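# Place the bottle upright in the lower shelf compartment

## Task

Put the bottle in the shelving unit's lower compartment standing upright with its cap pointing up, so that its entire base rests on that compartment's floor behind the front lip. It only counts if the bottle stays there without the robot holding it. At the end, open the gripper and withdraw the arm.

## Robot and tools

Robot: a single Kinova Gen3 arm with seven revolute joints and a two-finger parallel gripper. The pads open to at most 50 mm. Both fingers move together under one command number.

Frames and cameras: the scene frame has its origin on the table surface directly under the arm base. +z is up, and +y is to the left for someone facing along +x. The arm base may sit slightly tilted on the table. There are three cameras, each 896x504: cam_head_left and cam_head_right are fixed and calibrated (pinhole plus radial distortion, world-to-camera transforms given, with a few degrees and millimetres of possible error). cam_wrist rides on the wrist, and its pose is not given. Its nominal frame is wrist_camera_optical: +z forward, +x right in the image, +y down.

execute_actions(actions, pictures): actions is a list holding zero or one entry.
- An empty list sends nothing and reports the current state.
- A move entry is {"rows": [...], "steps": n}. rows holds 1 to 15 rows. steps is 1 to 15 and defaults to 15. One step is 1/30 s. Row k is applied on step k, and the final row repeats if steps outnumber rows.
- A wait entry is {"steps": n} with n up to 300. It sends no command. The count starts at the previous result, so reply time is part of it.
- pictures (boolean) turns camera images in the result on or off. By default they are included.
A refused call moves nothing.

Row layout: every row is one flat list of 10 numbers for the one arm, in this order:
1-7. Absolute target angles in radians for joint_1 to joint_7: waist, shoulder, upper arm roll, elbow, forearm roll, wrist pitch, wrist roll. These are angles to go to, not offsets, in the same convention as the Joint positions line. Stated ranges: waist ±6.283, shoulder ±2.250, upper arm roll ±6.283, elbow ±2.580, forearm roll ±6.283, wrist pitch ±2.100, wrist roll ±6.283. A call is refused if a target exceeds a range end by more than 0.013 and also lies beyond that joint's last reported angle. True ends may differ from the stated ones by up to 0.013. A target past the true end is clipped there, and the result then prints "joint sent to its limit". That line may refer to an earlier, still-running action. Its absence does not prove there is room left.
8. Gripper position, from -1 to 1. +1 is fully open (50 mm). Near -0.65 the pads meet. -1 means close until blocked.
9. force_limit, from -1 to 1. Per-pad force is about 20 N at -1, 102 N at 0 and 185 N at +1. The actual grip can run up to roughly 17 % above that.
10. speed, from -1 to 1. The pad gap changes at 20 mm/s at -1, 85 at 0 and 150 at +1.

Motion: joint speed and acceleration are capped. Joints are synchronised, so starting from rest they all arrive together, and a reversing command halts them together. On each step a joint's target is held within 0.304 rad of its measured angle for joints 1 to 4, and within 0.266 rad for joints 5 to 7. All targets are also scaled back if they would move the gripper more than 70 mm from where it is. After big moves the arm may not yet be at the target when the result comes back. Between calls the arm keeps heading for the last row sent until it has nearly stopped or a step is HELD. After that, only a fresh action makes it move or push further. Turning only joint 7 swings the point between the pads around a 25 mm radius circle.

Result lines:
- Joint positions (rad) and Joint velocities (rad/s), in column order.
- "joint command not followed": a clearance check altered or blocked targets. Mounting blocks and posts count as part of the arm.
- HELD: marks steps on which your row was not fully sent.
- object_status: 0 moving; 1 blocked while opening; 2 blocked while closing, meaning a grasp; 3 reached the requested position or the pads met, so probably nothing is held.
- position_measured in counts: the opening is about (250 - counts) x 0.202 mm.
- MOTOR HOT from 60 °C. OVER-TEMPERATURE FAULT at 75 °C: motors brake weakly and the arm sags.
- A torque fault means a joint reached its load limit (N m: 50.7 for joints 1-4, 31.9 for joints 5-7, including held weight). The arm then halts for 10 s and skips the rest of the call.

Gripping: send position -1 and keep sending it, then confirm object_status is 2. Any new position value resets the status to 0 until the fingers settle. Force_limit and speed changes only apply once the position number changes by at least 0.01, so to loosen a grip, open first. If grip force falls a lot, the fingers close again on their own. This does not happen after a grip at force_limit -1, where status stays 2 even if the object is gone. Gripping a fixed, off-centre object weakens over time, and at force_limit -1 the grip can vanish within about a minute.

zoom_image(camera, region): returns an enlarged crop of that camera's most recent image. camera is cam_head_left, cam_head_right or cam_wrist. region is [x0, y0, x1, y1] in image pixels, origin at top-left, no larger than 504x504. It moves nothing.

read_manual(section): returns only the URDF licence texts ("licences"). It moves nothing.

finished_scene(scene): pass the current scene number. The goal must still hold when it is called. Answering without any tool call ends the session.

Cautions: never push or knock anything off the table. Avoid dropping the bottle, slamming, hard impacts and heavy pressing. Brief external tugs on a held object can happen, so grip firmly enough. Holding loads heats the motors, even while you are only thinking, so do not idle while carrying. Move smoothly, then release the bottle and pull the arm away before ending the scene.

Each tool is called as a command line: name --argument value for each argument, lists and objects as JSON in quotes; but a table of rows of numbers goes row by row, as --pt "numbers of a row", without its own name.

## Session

execute_actions --actions '[]'

Scene clock: 0.00 s of 5800.00 s.
position_measured=3 object_status=3
Joint positions: [ 1.9    0.085  0.479  2.366 -1.19   1.351  0.346]
Joint velocities: [ 0.     0.001 -0.001 -0.     0.     0.    -0.001]
Motor temperatures (°C, as the motors report them): [21 23 22 23 31 27 28]

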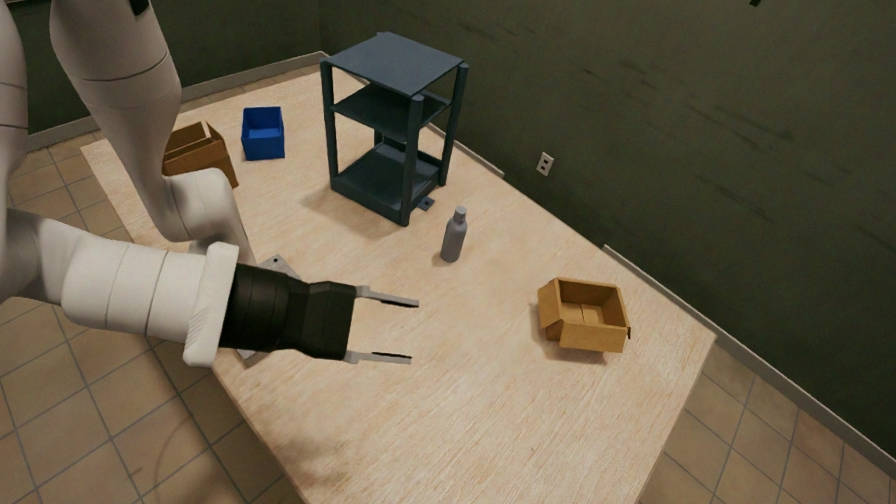

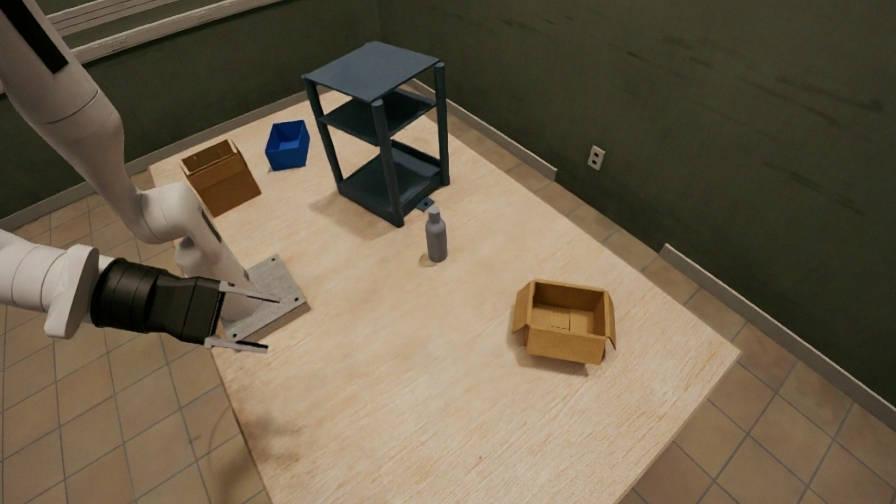

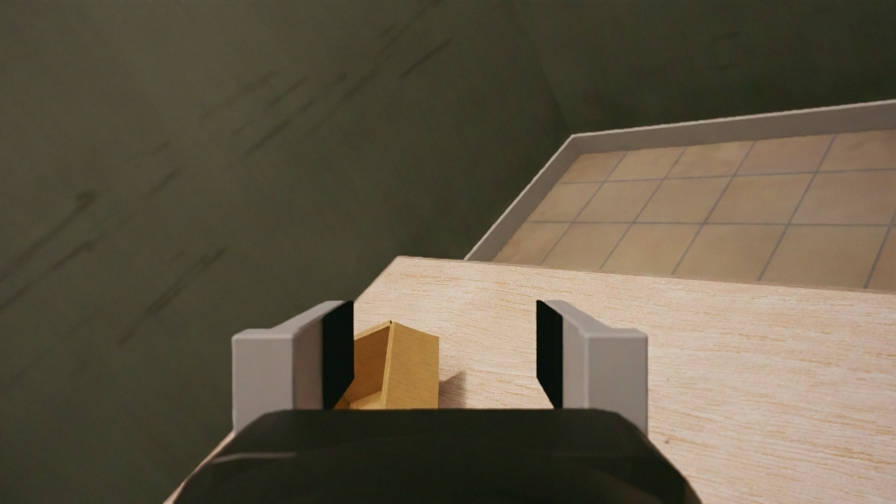

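execute_actions --actions '[{"rows":[[1.3,0.5,0,2.0,2.06,-1.7,1.3,1,-0.3,0]]}]' --pictures false

execute_actions --actions '[{"steps":110}]' --pictures false

execute_actions --actions '[{"rows":[[1.3,1.32,0,1.54,2.06,-1.7,1.3,1,-0.3,0]]}]' --pictures false

execute_actions --actions '[{"steps":50}]'

Scene clock: 5.03 s of 5800.00 s.
position_measured=3 object_status=3
Joint positions: [ 1.597  0.35   0.197  2.124 -0.934  1.094  0.603]
Joint velocities: [-0.796  0.456 -0.615 -0.387  0.685 -0.689  0.686]
Motor temperatures (°C, as the motors report them): [21 23 22 23 31 27 28]
Steps of this call (steps 1 to 90: nothing new was sent; then 1.53 s passed at rest; steps 91 to 105: all 15 steps of this action). Readings (joint positions | what the end effector reports):
91: [1.898 0.086 0.479 2.365 -1.189 1.351 0.347] | position_measured=3 object_status=3
92: [1.890 0.093 0.475 2.359 -1.185 1.347 0.351] | position_measured=3 object_status=3
94: [1.860 0.123 0.450 2.331 -1.162 1.323 0.374] | position_measured=3 object_status=3
98: [1.765 0.218 0.356 2.239 -1.080 1.241 0.456] | position_measured=3 object_status=3
105: the state above

Scene clock: 8.70 s of 5800.00 s.
position_measured=3 object_status=3
Joint positions: [ 1.3   0.5  -0.    2.    2.06 -1.7   1.3 ]
Joint velocities: [ 0.    -0.001 -0.    -0.    -0.003 -0.    -0.001]
Motor temperatures (°C, as the motors report them): [21 23 22 23 31 27 28]
Steps of this call (steps 1 to 105: the robot went on to your last target; steps 106 to 110: nothing new was sent). Readings (joint positions | what the end effector reports):
1: [1.570 0.365 0.177 2.111 -0.910 1.070 0.626] | position_measured=3 object_status=3
2: [1.542 0.380 0.158 2.099 -0.885 1.045 0.651] | position_measured=3 object_status=3
4: [1.484 0.409 0.120 2.075 -0.828 0.987 0.709] | position_measured=3 object_status=3
8: [1.383 0.459 0.049 2.033 -0.673 0.833 0.864] | position_measured=3 object_status=3
110: the state above
The arm was judged still, so your last target was given up. Only a new action makes it travel on or press farther. Fingers that are still opening or closing keep moving.

Scene clock: 9.20 s of 5800.00 s.
position_measured=3 object_status=3
Joint positions: [ 1.3    0.859 -0.     1.678  2.059 -1.7    1.3  ]
Joint velocities: [ 0.001  0.951  0.002 -0.57  -0.002  0.001  0.   ]
Motor temperatures (°C, as the motors report them): [21 23 22 23 31 27 28]
Steps of this call (steps 1 to 15: all 15 steps of this action). Readings (joint positions | what the end effector reports):
1: [1.300 0.502 -0.000 1.999 2.060 -1.700 1.300] | position_measured=3 object_status=3
2: [1.300 0.508 -0.000 1.993 2.060 -1.701 1.300] | position_measured=3 object_status=3
4: [1.300 0.539 -0.001 1.966 2.061 -1.701 1.300] | position_measured=3 object_status=3
8: [1.300 0.650 -0.000 1.857 2.060 -1.700 1.300] | position_measured=3 object_status=3
15: the state above

Scene clock: 10.87 s of 5800.00 s.
position_measured=3 object_status=3
Joint positions: [ 1.3   1.32 -0.    1.54  2.06 -1.7   1.3 ]
Joint velocities: [ 0.001  0.     0.     0.    -0.001 -0.002  0.001]
Motor temperatures (°C, as the motors report them): [21 23 22 23 31 27 28]
Steps of this call (steps 1 to 45: the robot went on to your last target; steps 46 to 50: nothing new was sent). Readings (joint positions | what the end effector reports):
1: [1.300 0.891 -0.000 1.660 2.059 -1.700 1.300] | position_measured=3 object_status=3
2: [1.300 0.923 -0.000 1.644 2.059 -1.700 1.300] | position_measured=3 object_status=3
4: [1.300 0.988 0.000 1.618 2.059 -1.700 1.300] | position_measured=3 object_status=3
8: [1.300 1.116 0.000 1.583 2.059 -1.700 1.300] | position_measured=3 object_status=3
50: the state above
The arm was judged still, so your last target was given up. Only a new action makes it travel on or press farther. Fingers that are still opening or closing keep moving.

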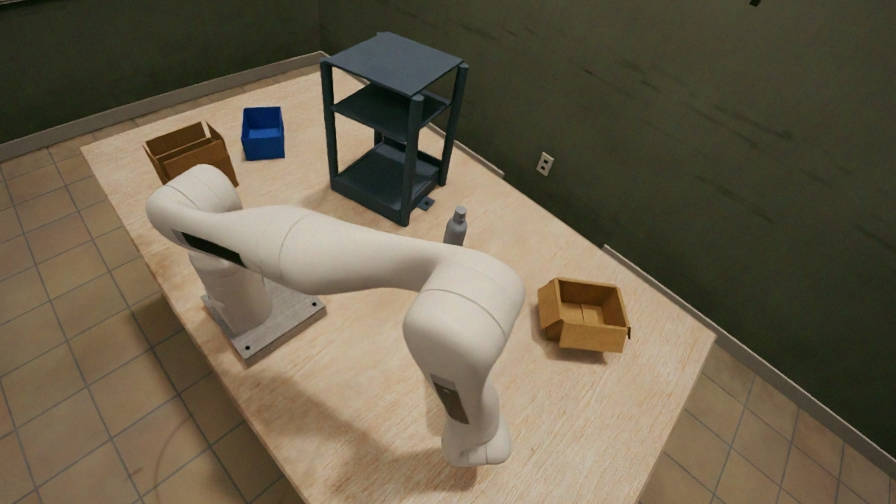

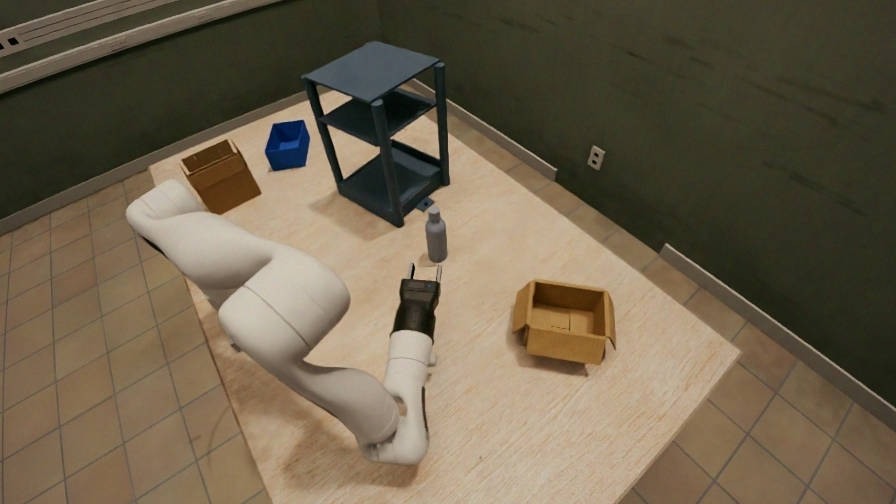

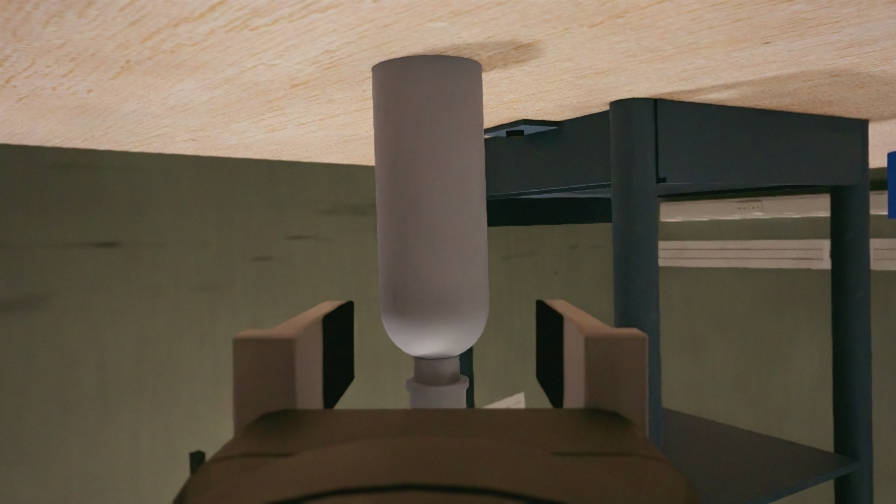

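execute_actions --actions '[{"rows":[[1.15,1.34,0,1.52,1.984,-1.685,1.315,1,-0.3,0]]}]' --pictures false

execute_actions --actions '[{"steps":10}]'

Scene clock: 13.43 s of 5800.00 s.
position_measured=3 object_status=3
Joint positions: [ 1.152  1.34  -0.     1.52   1.984 -1.685  1.315]
Joint velocities: [-0.022  0.005  0.001 -0.001  0.001 -0.001 -0.   ]
Motor temperatures (°C, as the motors report them): [21 23 22 23 31 27 28]
Steps of this call (steps 1 to 62: nothing new was sent; steps 63 to 77: all 15 steps of this action). Readings (joint positions | what the end effector reports):
63: [1.299 1.320 0.000 1.540 2.060 -1.700 1.300] | position_measured=3 object_status=3
64: [1.292 1.321 0.002 1.539 2.057 -1.700 1.301] | position_measured=3 object_status=3
66: [1.262 1.325 0.003 1.535 2.044 -1.697 1.303] | position_measured=3 object_status=3
70: [1.177 1.336 -0.002 1.524 1.998 -1.688 1.312] | position_measured=3 object_status=3
77: the state above

Scene clock: 13.77 s of 5800.00 s.
position_measured=3 object_status=3
Joint positions: [ 1.15   1.34  -0.     1.52   1.984 -1.685  1.315]
Joint velocities: [-0.001  0.001  0.002  0.    -0.     0.    -0.001]
Motor temperatures (°C, as the motors report them): [21 23 22 23 31 27 28]
Steps of this call (steps 1 to 10: the robot went on to your last target). Readings (joint positions | what the end effector reports):
1: [1.152 1.340 -0.000 1.520 1.984 -1.685 1.315] | position_measured=3 object_status=3
2: [1.151 1.340 -0.000 1.520 1.984 -1.685 1.315] | position_measured=3 object_status=3
4: [1.151 1.340 -0.000 1.520 1.984 -1.685 1.315] | position_measured=3 object_status=3
8: [1.150 1.340 -0.000 1.520 1.984 -1.685 1.315] | position_measured=3 object_status=3
10: the state above

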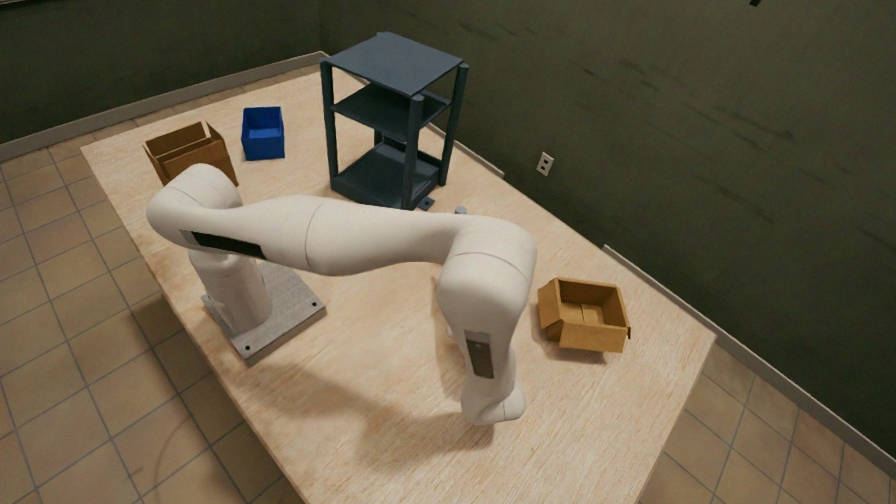

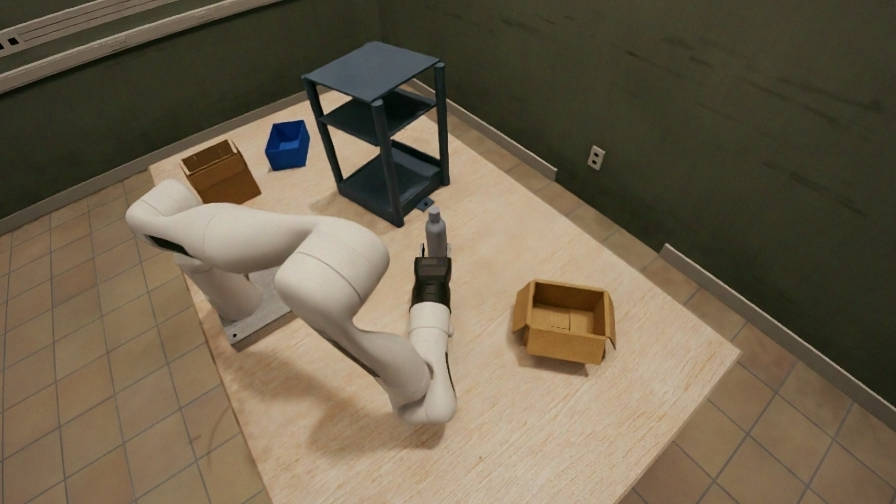

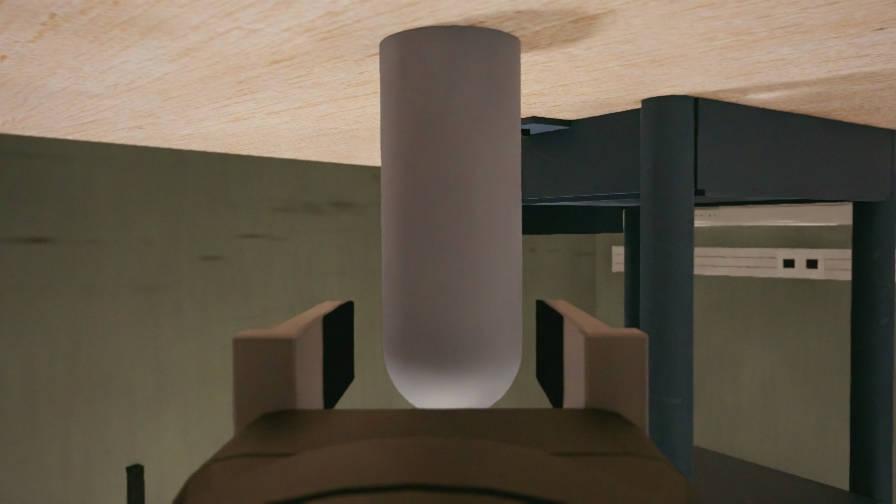

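execute_actions --actions '[{"rows":[[1.035,1.34,0,1.52,1.94,-1.672,1.31,1,-0.3,0]]}]' --pictures false

execute_actions --actions '[{"rows":[[1.035,1.34,0,1.52,1.94,-1.672,1.31,-1,-0.3,0]]}]' --pictures false

execute_actions --actions '[{"rows":[[1.035,1.17,0,1.69,1.94,-1.672,1.31,-1,-0.3,0]]}]'

Scene clock: 16.53 s of 5800.00 s.
position_measured=3 object_status=3
Joint positions: [ 1.036  1.34  -0.     1.52   1.94  -1.672  1.31 ]
Joint velocities: [-0.015  0.001  0.001 -0.    -0.002 -0.001  0.   ]
Motor temperatures (°C, as the motors report them): [21 23 22 23 31 27 28]
Steps of this call (steps 1 to 15: the robot went on to your last target; steps 16 to 68: nothing new was sent; steps 69 to 83: all 15 steps of this action). Readings (joint positions | what the end effector reports):
69: [1.149 1.340 0.000 1.520 1.984 -1.685 1.315] | position_measured=3 object_status=3
70: [1.142 1.340 0.002 1.520 1.982 -1.684 1.315] | position_measured=3 object_status=3
72: [1.112 1.340 0.003 1.520 1.972 -1.681 1.314] | position_measured=3 object_status=3
76: [1.048 1.340 -0.002 1.520 1.944 -1.673 1.311] | position_measured=3 object_status=3
83: the state above

Scene clock: 17.03 s of 5800.00 s.
position_measured=20 object_status=2
Joint positions: [ 1.035  1.34   0.     1.52   1.94  -1.672  1.31 ]
Joint velocities: [-0.001 -0.001 -0.001  0.    -0.001  0.     0.   ]
Motor temperatures (°C, as the motors report them): [21 23 22 23 31 27 28]
Steps of this call (steps 1 to 15: all 15 steps of this action). Readings (joint positions | what the end effector reports):
1: [1.036 1.340 -0.000 1.520 1.940 -1.672 1.310] | position_measured=14 object_status=0
2: [1.036 1.340 -0.000 1.520 1.940 -1.672 1.310] | position_measured=20 object_status=0
4: [1.036 1.340 0.000 1.520 1.940 -1.672 1.310] | position_measured=20 object_status=0
8: [1.035 1.340 0.000 1.520 1.940 -1.672 1.310] | position_measured=20 object_status=2
15: the state above

Scene clock: 17.53 s of 5800.00 s.
position_measured=20 object_status=2
Joint positions: [ 1.035  1.173 -0.     1.689  1.94  -1.672  1.31 ]
Joint velocities: [ 0.001 -0.03   0.003  0.01  -0.001  0.002 -0.   ]
Motor temperatures (°C, as the motors report them): [21 23 22 23 31 27 28]
Steps of this call (steps 1 to 15: all 15 steps of this action). Readings (joint positions | what the end effector reports):
1: [1.035 1.338 0.000 1.521 1.940 -1.672 1.310] | position_measured=20 object_status=2
2: [1.035 1.332 0.001 1.527 1.940 -1.670 1.310] | position_measured=20 object_status=2
4: [1.035 1.302 0.001 1.555 1.940 -1.670 1.310] | position_measured=20 object_status=2
8: [1.035 1.208 -0.000 1.649 1.940 -1.673 1.310] | position_measured=20 object_status=2
15: the state above

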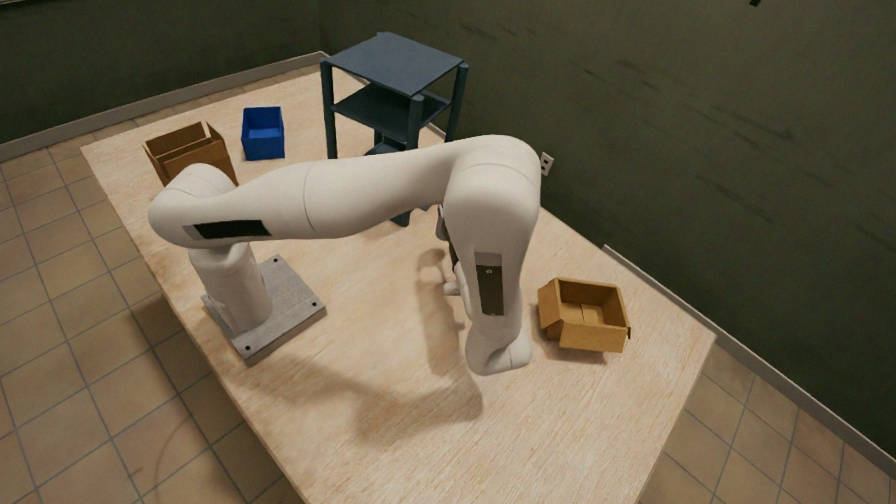

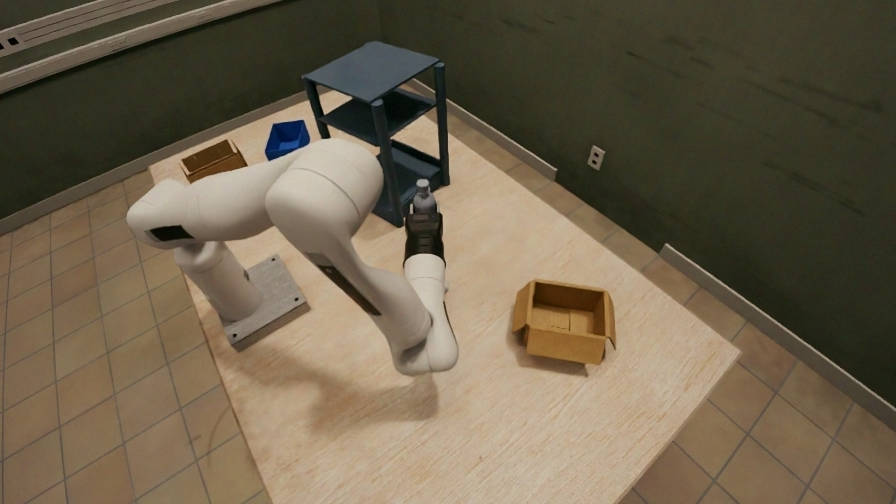

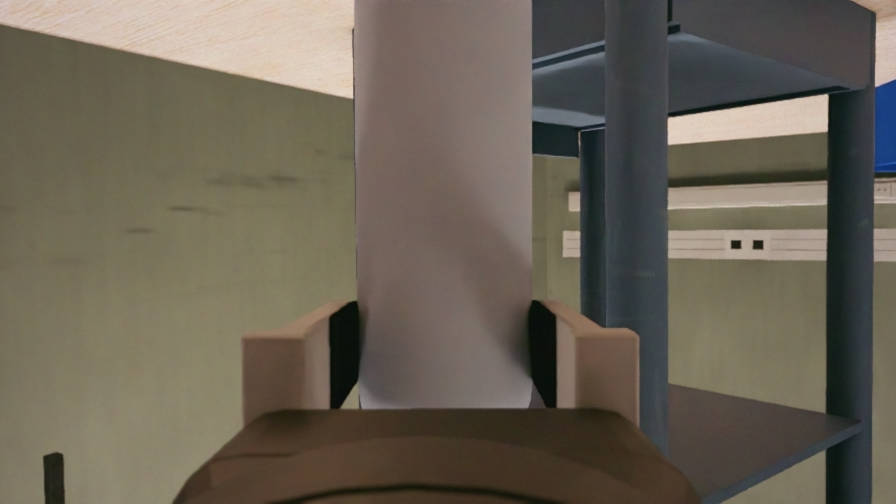

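execute_actions --actions '[{"rows":[[0.775,1.185,0,1.675,1.803,-1.637,1.3,-1,-0.3,0]]}]' --pictures false

execute_actions --actions '[{"steps":12}]'

Scene clock: 22.17 s of 5800.00 s.
position_measured=20 object_status=2
Joint positions: [ 0.783  1.185 -0.002  1.675  1.804 -1.637  1.3  ]
Joint velocities: [-0.056  0.002  0.01  -0.003 -0.028  0.006 -0.002]
Motor temperatures (°C, as the motors report them): [21 24 22 23 31 27 28]
Steps of this call (steps 1 to 15: the robot went on to your last target; steps 16 to 90: nothing new was sent; then 1.13 s passed at rest; steps 91 to 105: all 15 steps of this action). Readings (joint positions | what the end effector reports):
91: [1.034 1.170 0.000 1.690 1.940 -1.672 1.310] | position_measured=20 object_status=2
92: [1.027 1.170 0.002 1.689 1.937 -1.671 1.310] | position_measured=20 object_status=2
94: [0.997 1.172 0.003 1.688 1.924 -1.668 1.309] | position_measured=20 object_status=2
98: [0.889 1.178 0.001 1.681 1.866 -1.653 1.305] | position_measured=20 object_status=2
105: the state above

Scene clock: 22.57 s of 5800.00 s.
position_measured=20 object_status=2
Joint positions: [ 0.775  1.185 -0.     1.675  1.803 -1.637  1.3  ]
Joint velocities: [-0.002 -0.     0.001  0.    -0.001  0.001  0.001]
Motor temperatures (°C, as the motors report them): [21 24 22 23 31 27 28]
Steps of this call (steps 1 to 12: the robot went on to your last target). Readings (joint positions | what the end effector reports):
1: [0.781 1.185 -0.002 1.675 1.803 -1.637 1.300] | position_measured=20 object_status=2
2: [0.780 1.185 -0.001 1.675 1.803 -1.637 1.300] | position_measured=20 object_status=2
4: [0.778 1.185 -0.000 1.675 1.803 -1.637 1.300] | position_measured=20 object_status=2
8: [0.776 1.185 -0.000 1.675 1.803 -1.637 1.300] | position_measured=20 object_status=2
12: the state above

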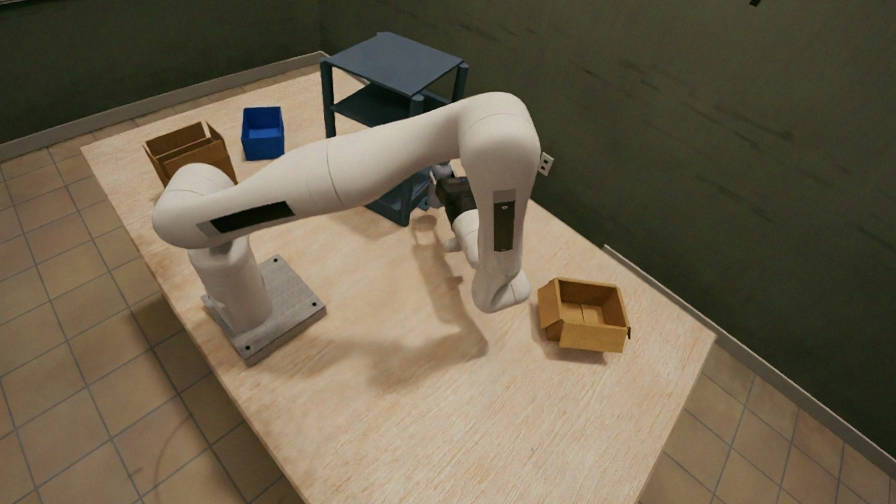

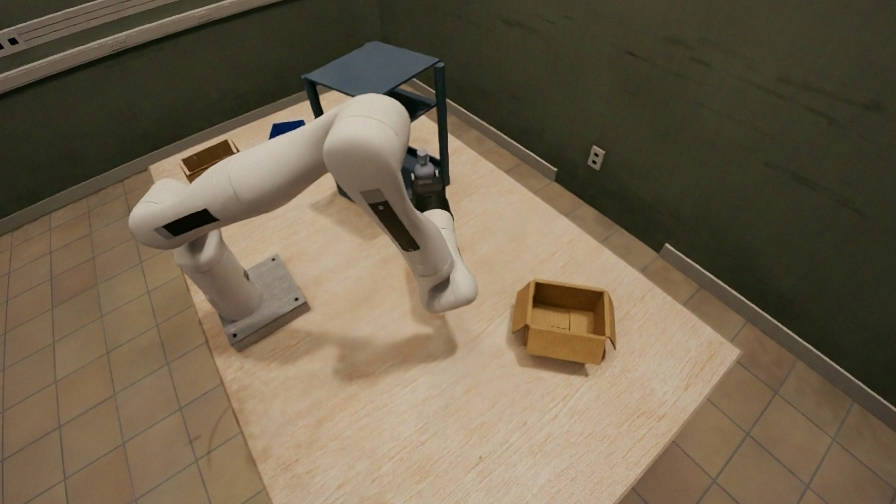

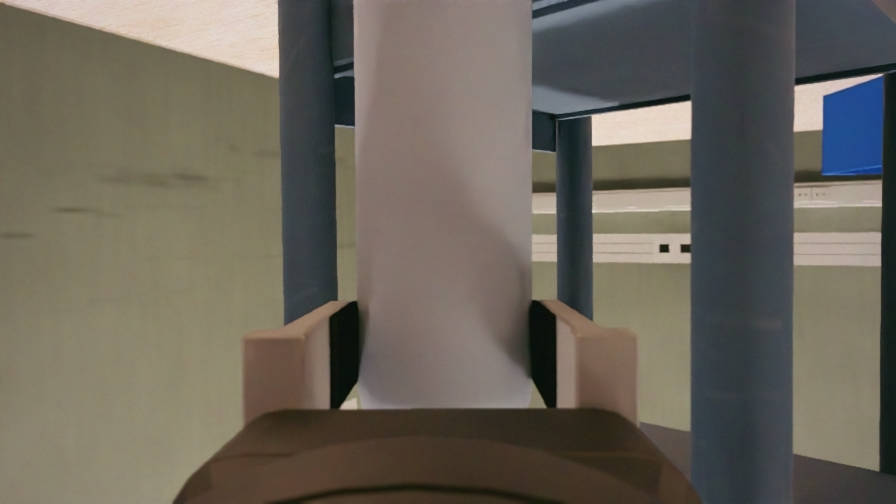

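execute_actions --actions '[{"rows":[[0.5,1.185,0,1.675,1.67,-1.6,1.295,-1,-0.3,0]]}]' --pictures false

execute_actions --actions '[{"steps":10}]' --pictures false

execute_actions --actions '[{"rows":[[0.5,1.225,0,1.635,1.67,-1.6,1.295,-1,-0.3,0]]}]'

Scene clock: 24.27 s of 5800.00 s.
position_measured=20 object_status=2
Joint positions: [ 0.51   1.185 -0.003  1.675  1.672 -1.601  1.295]
Joint velocities: [-0.111  0.001 -0.003  0.002 -0.064  0.017 -0.003]
Motor temperatures (°C, as the motors report them): [21 24 22 23 31 27 28]
Steps of this call (steps 1 to 15: the robot went on to your last target; steps 16 to 36: nothing new was sent; steps 37 to 51: all 15 steps of this action). Readings (joint positions | what the end effector reports):
37: [0.774 1.185 0.000 1.675 1.803 -1.637 1.300] | position_measured=20 object_status=2
38: [0.767 1.185 0.002 1.675 1.800 -1.636 1.300] | position_measured=20 object_status=2
40: [0.737 1.185 0.003 1.675 1.788 -1.633 1.299] | position_measured=20 object_status=2
44: [0.631 1.185 0.001 1.675 1.736 -1.618 1.297] | position_measured=20 object_status=2
51: the state above

Scene clock: 24.60 s of 5800.00 s.
position_measured=20 object_status=2
Joint positions: [ 0.5    1.185 -0.     1.675  1.67  -1.6    1.295]
Joint velocities: [-0.005  0.     0.     0.     0.001 -0.     0.   ]
Motor temperatures (°C, as the motors report them): [21 24 22 23 31 27 28]
Steps of this call (steps 1 to 10: the robot went on to your last target). Readings (joint positions | what the end effector reports):
1: [0.507 1.185 -0.002 1.675 1.671 -1.600 1.295] | position_measured=20 object_status=2
2: [0.506 1.185 -0.001 1.675 1.670 -1.600 1.295] | position_measured=20 object_status=2
4: [0.503 1.185 -0.000 1.675 1.670 -1.600 1.295] | position_measured=20 object_status=2
8: [0.501 1.185 -0.000 1.675 1.670 -1.600 1.295] | position_measured=20 object_status=2
10: the state above

Scene clock: 25.10 s of 5800.00 s.
position_measured=20 object_status=2
Joint positions: [ 0.5    1.224 -0.     1.635  1.67  -1.601  1.295]
Joint velocities: [ 0.     0.001 -0.001 -0.001  0.001 -0.003  0.   ]
Motor temperatures (°C, as the motors report them): [21 24 22 23 31 27 28]
Steps of this call (steps 1 to 15: all 15 steps of this action). Readings (joint positions | what the end effector reports):
1: [0.500 1.186 -0.000 1.674 1.670 -1.600 1.295] | position_measured=20 object_status=2
2: [0.500 1.193 -0.001 1.668 1.670 -1.601 1.295] | position_measured=20 object_status=2
4: [0.500 1.213 -0.000 1.649 1.670 -1.600 1.295] | position_measured=20 object_status=2
8: [0.500 1.222 0.000 1.637 1.670 -1.600 1.295] | position_measured=20 object_status=2
15: the state above

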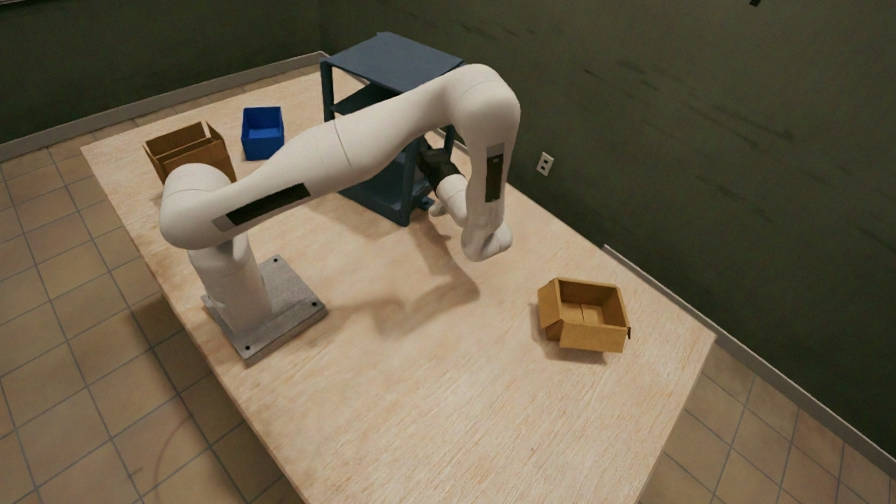

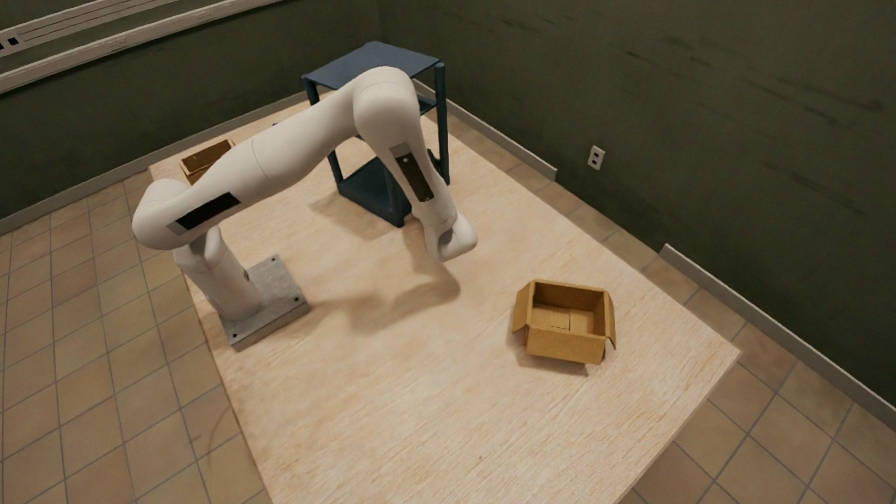

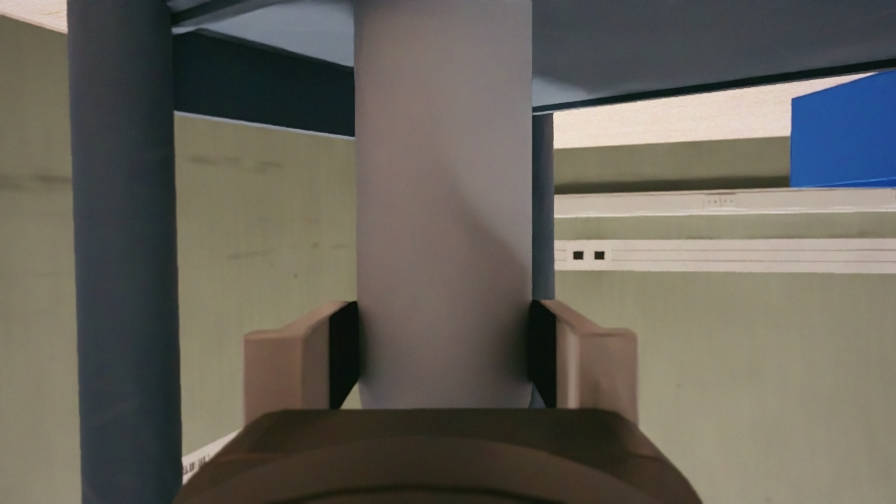

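execute_actions --actions '[{"rows":[[0.5,1.225,0,1.635,1.67,-1.6,1.295,1,-0.3,-0.5]]}]' --pictures false

execute_actions --actions '[{"rows":[[0.63,1.225,0,1.635,1.771,-1.628,1.3,1,-0.3,-0.5]]}]' --pictures false

execute_actions --actions '[{"rows":[[1.0,1.225,0,1.635,1.92,-1.67,1.3,1,-0.3,-0.5]]}]' --pictures false

execute_actions --actions '[{"steps":15}]'

Scene clock: 27.63 s of 5800.00 s.
position_measured=3 object_status=3
Joint positions: [ 0.5    1.225 -0.     1.635  1.67  -1.6    1.295]
Joint velocities: [ 0.     0.     0.    -0.     0.001  0.001  0.001]
Motor temperatures (°C, as the motors report them): [21 24 22 23 31 27 28]
Steps of this call (steps 1 to 15: the robot went on to your last target; steps 16 to 61: nothing new was sent; steps 62 to 76: all 15 steps of this action). Readings (joint positions | what the end effector reports):
62: [0.500 1.224 -0.000 1.635 1.670 -1.601 1.295] | position_measured=13 object_status=0
63: [0.500 1.224 -0.000 1.635 1.670 -1.601 1.295] | position_measured=5 object_status=0
65: [0.500 1.225 -0.000 1.635 1.670 -1.600 1.295] | position_measured=3 object_status=0
69: [0.500 1.225 0.000 1.635 1.670 -1.600 1.295] | position_measured=3 object_status=0
76: the state above

Scene clock: 28.13 s of 5800.00 s.
position_measured=3 object_status=3
Joint positions: [ 0.628  1.225  0.     1.635  1.771 -1.628  1.3  ]
Joint velocities: [ 0.018 -0.001  0.    -0.001  0.     0.001 -0.   ]
Motor temperatures (°C, as the motors report them): [21 24 22 23 31 27 28]
Steps of this call (steps 1 to 15: all 15 steps of this action). Readings (joint positions | what the end effector reports):
1: [0.501 1.225 -0.000 1.635 1.671 -1.600 1.295] | position_measured=3 object_status=3
2: [0.508 1.225 -0.002 1.635 1.674 -1.601 1.295] | position_measured=3 object_status=3
4: [0.538 1.225 -0.003 1.635 1.695 -1.607 1.296] | position_measured=3 object_status=3
8: [0.612 1.225 0.002 1.635 1.757 -1.624 1.299] | position_measured=3 object_status=3
15: the state above

Scene clock: 28.63 s of 5800.00 s.
position_measured=3 object_status=3
Joint positions: [ 0.954  1.225  0.001  1.635  1.903 -1.665  1.3  ]
Joint velocities: [ 0.543 -0.     0.022  0.     0.224 -0.062  0.   ]
Motor temperatures (°C, as the motors report them): [21 24 22 23 31 27 28]
Steps of this call (steps 1 to 15: all 15 steps of this action). Readings (joint positions | what the end effector reports):
1: [0.630 1.225 -0.000 1.635 1.771 -1.628 1.300] | position_measured=3 object_status=3
2: [0.637 1.225 -0.002 1.635 1.774 -1.629 1.300] | position_measured=3 object_status=3
4: [0.667 1.225 -0.003 1.635 1.787 -1.633 1.300] | position_measured=3 object_status=3
8: [0.774 1.225 -0.001 1.635 1.833 -1.646 1.300] | position_measured=3 object_status=3
15: the state above

Scene clock: 29.13 s of 5800.00 s.
position_measured=3 object_status=3
Joint positions: [ 1.     1.225  0.     1.635  1.92  -1.67   1.3  ]
Joint velocities: [ 0.003  0.001  0.    -0.    -0.    -0.003  0.   ]
Motor temperatures (°C, as the motors report them): [21 24 22 23 31 27 28]
Steps of this call (steps 1 to 15: the robot went on to your last target). Readings (joint positions | what the end effector reports):
1: [0.970 1.225 0.002 1.635 1.910 -1.667 1.300] | position_measured=3 object_status=3
2: [0.981 1.225 0.002 1.635 1.915 -1.668 1.300] | position_measured=3 object_status=3
4: [0.992 1.225 0.002 1.635 1.919 -1.670 1.300] | position_measured=3 object_status=3
8: [0.997 1.225 0.000 1.635 1.920 -1.670 1.300] | position_measured=3 object_status=3
15: the state above

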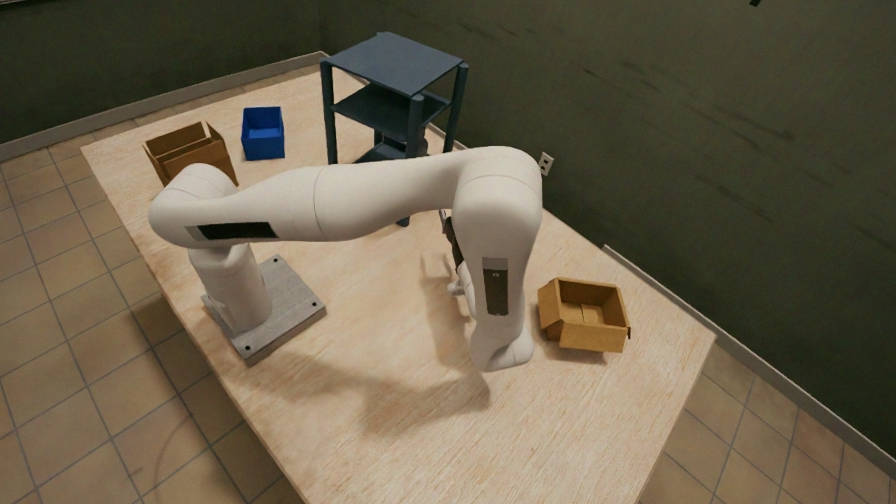

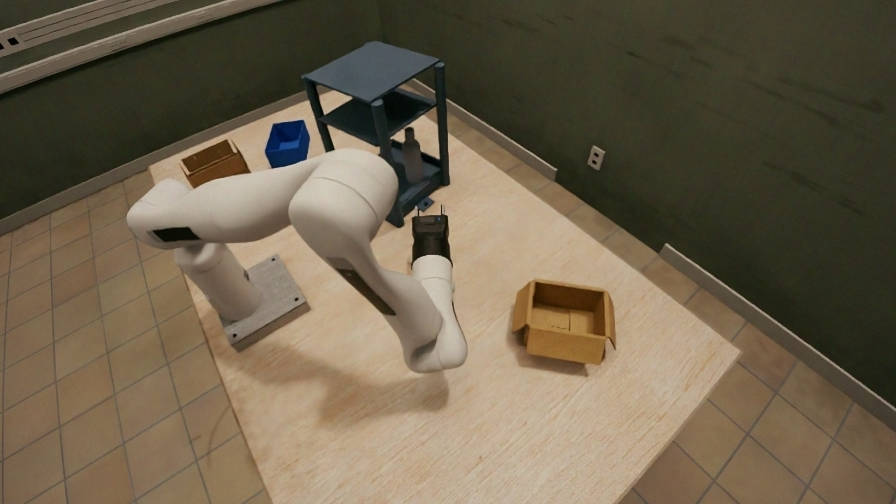

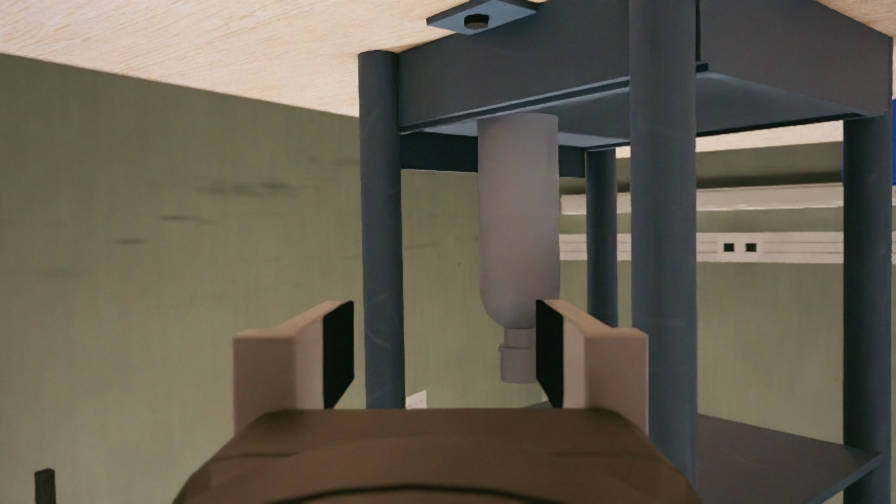

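finished_scene --scene 2

The scene is finished: the task was done.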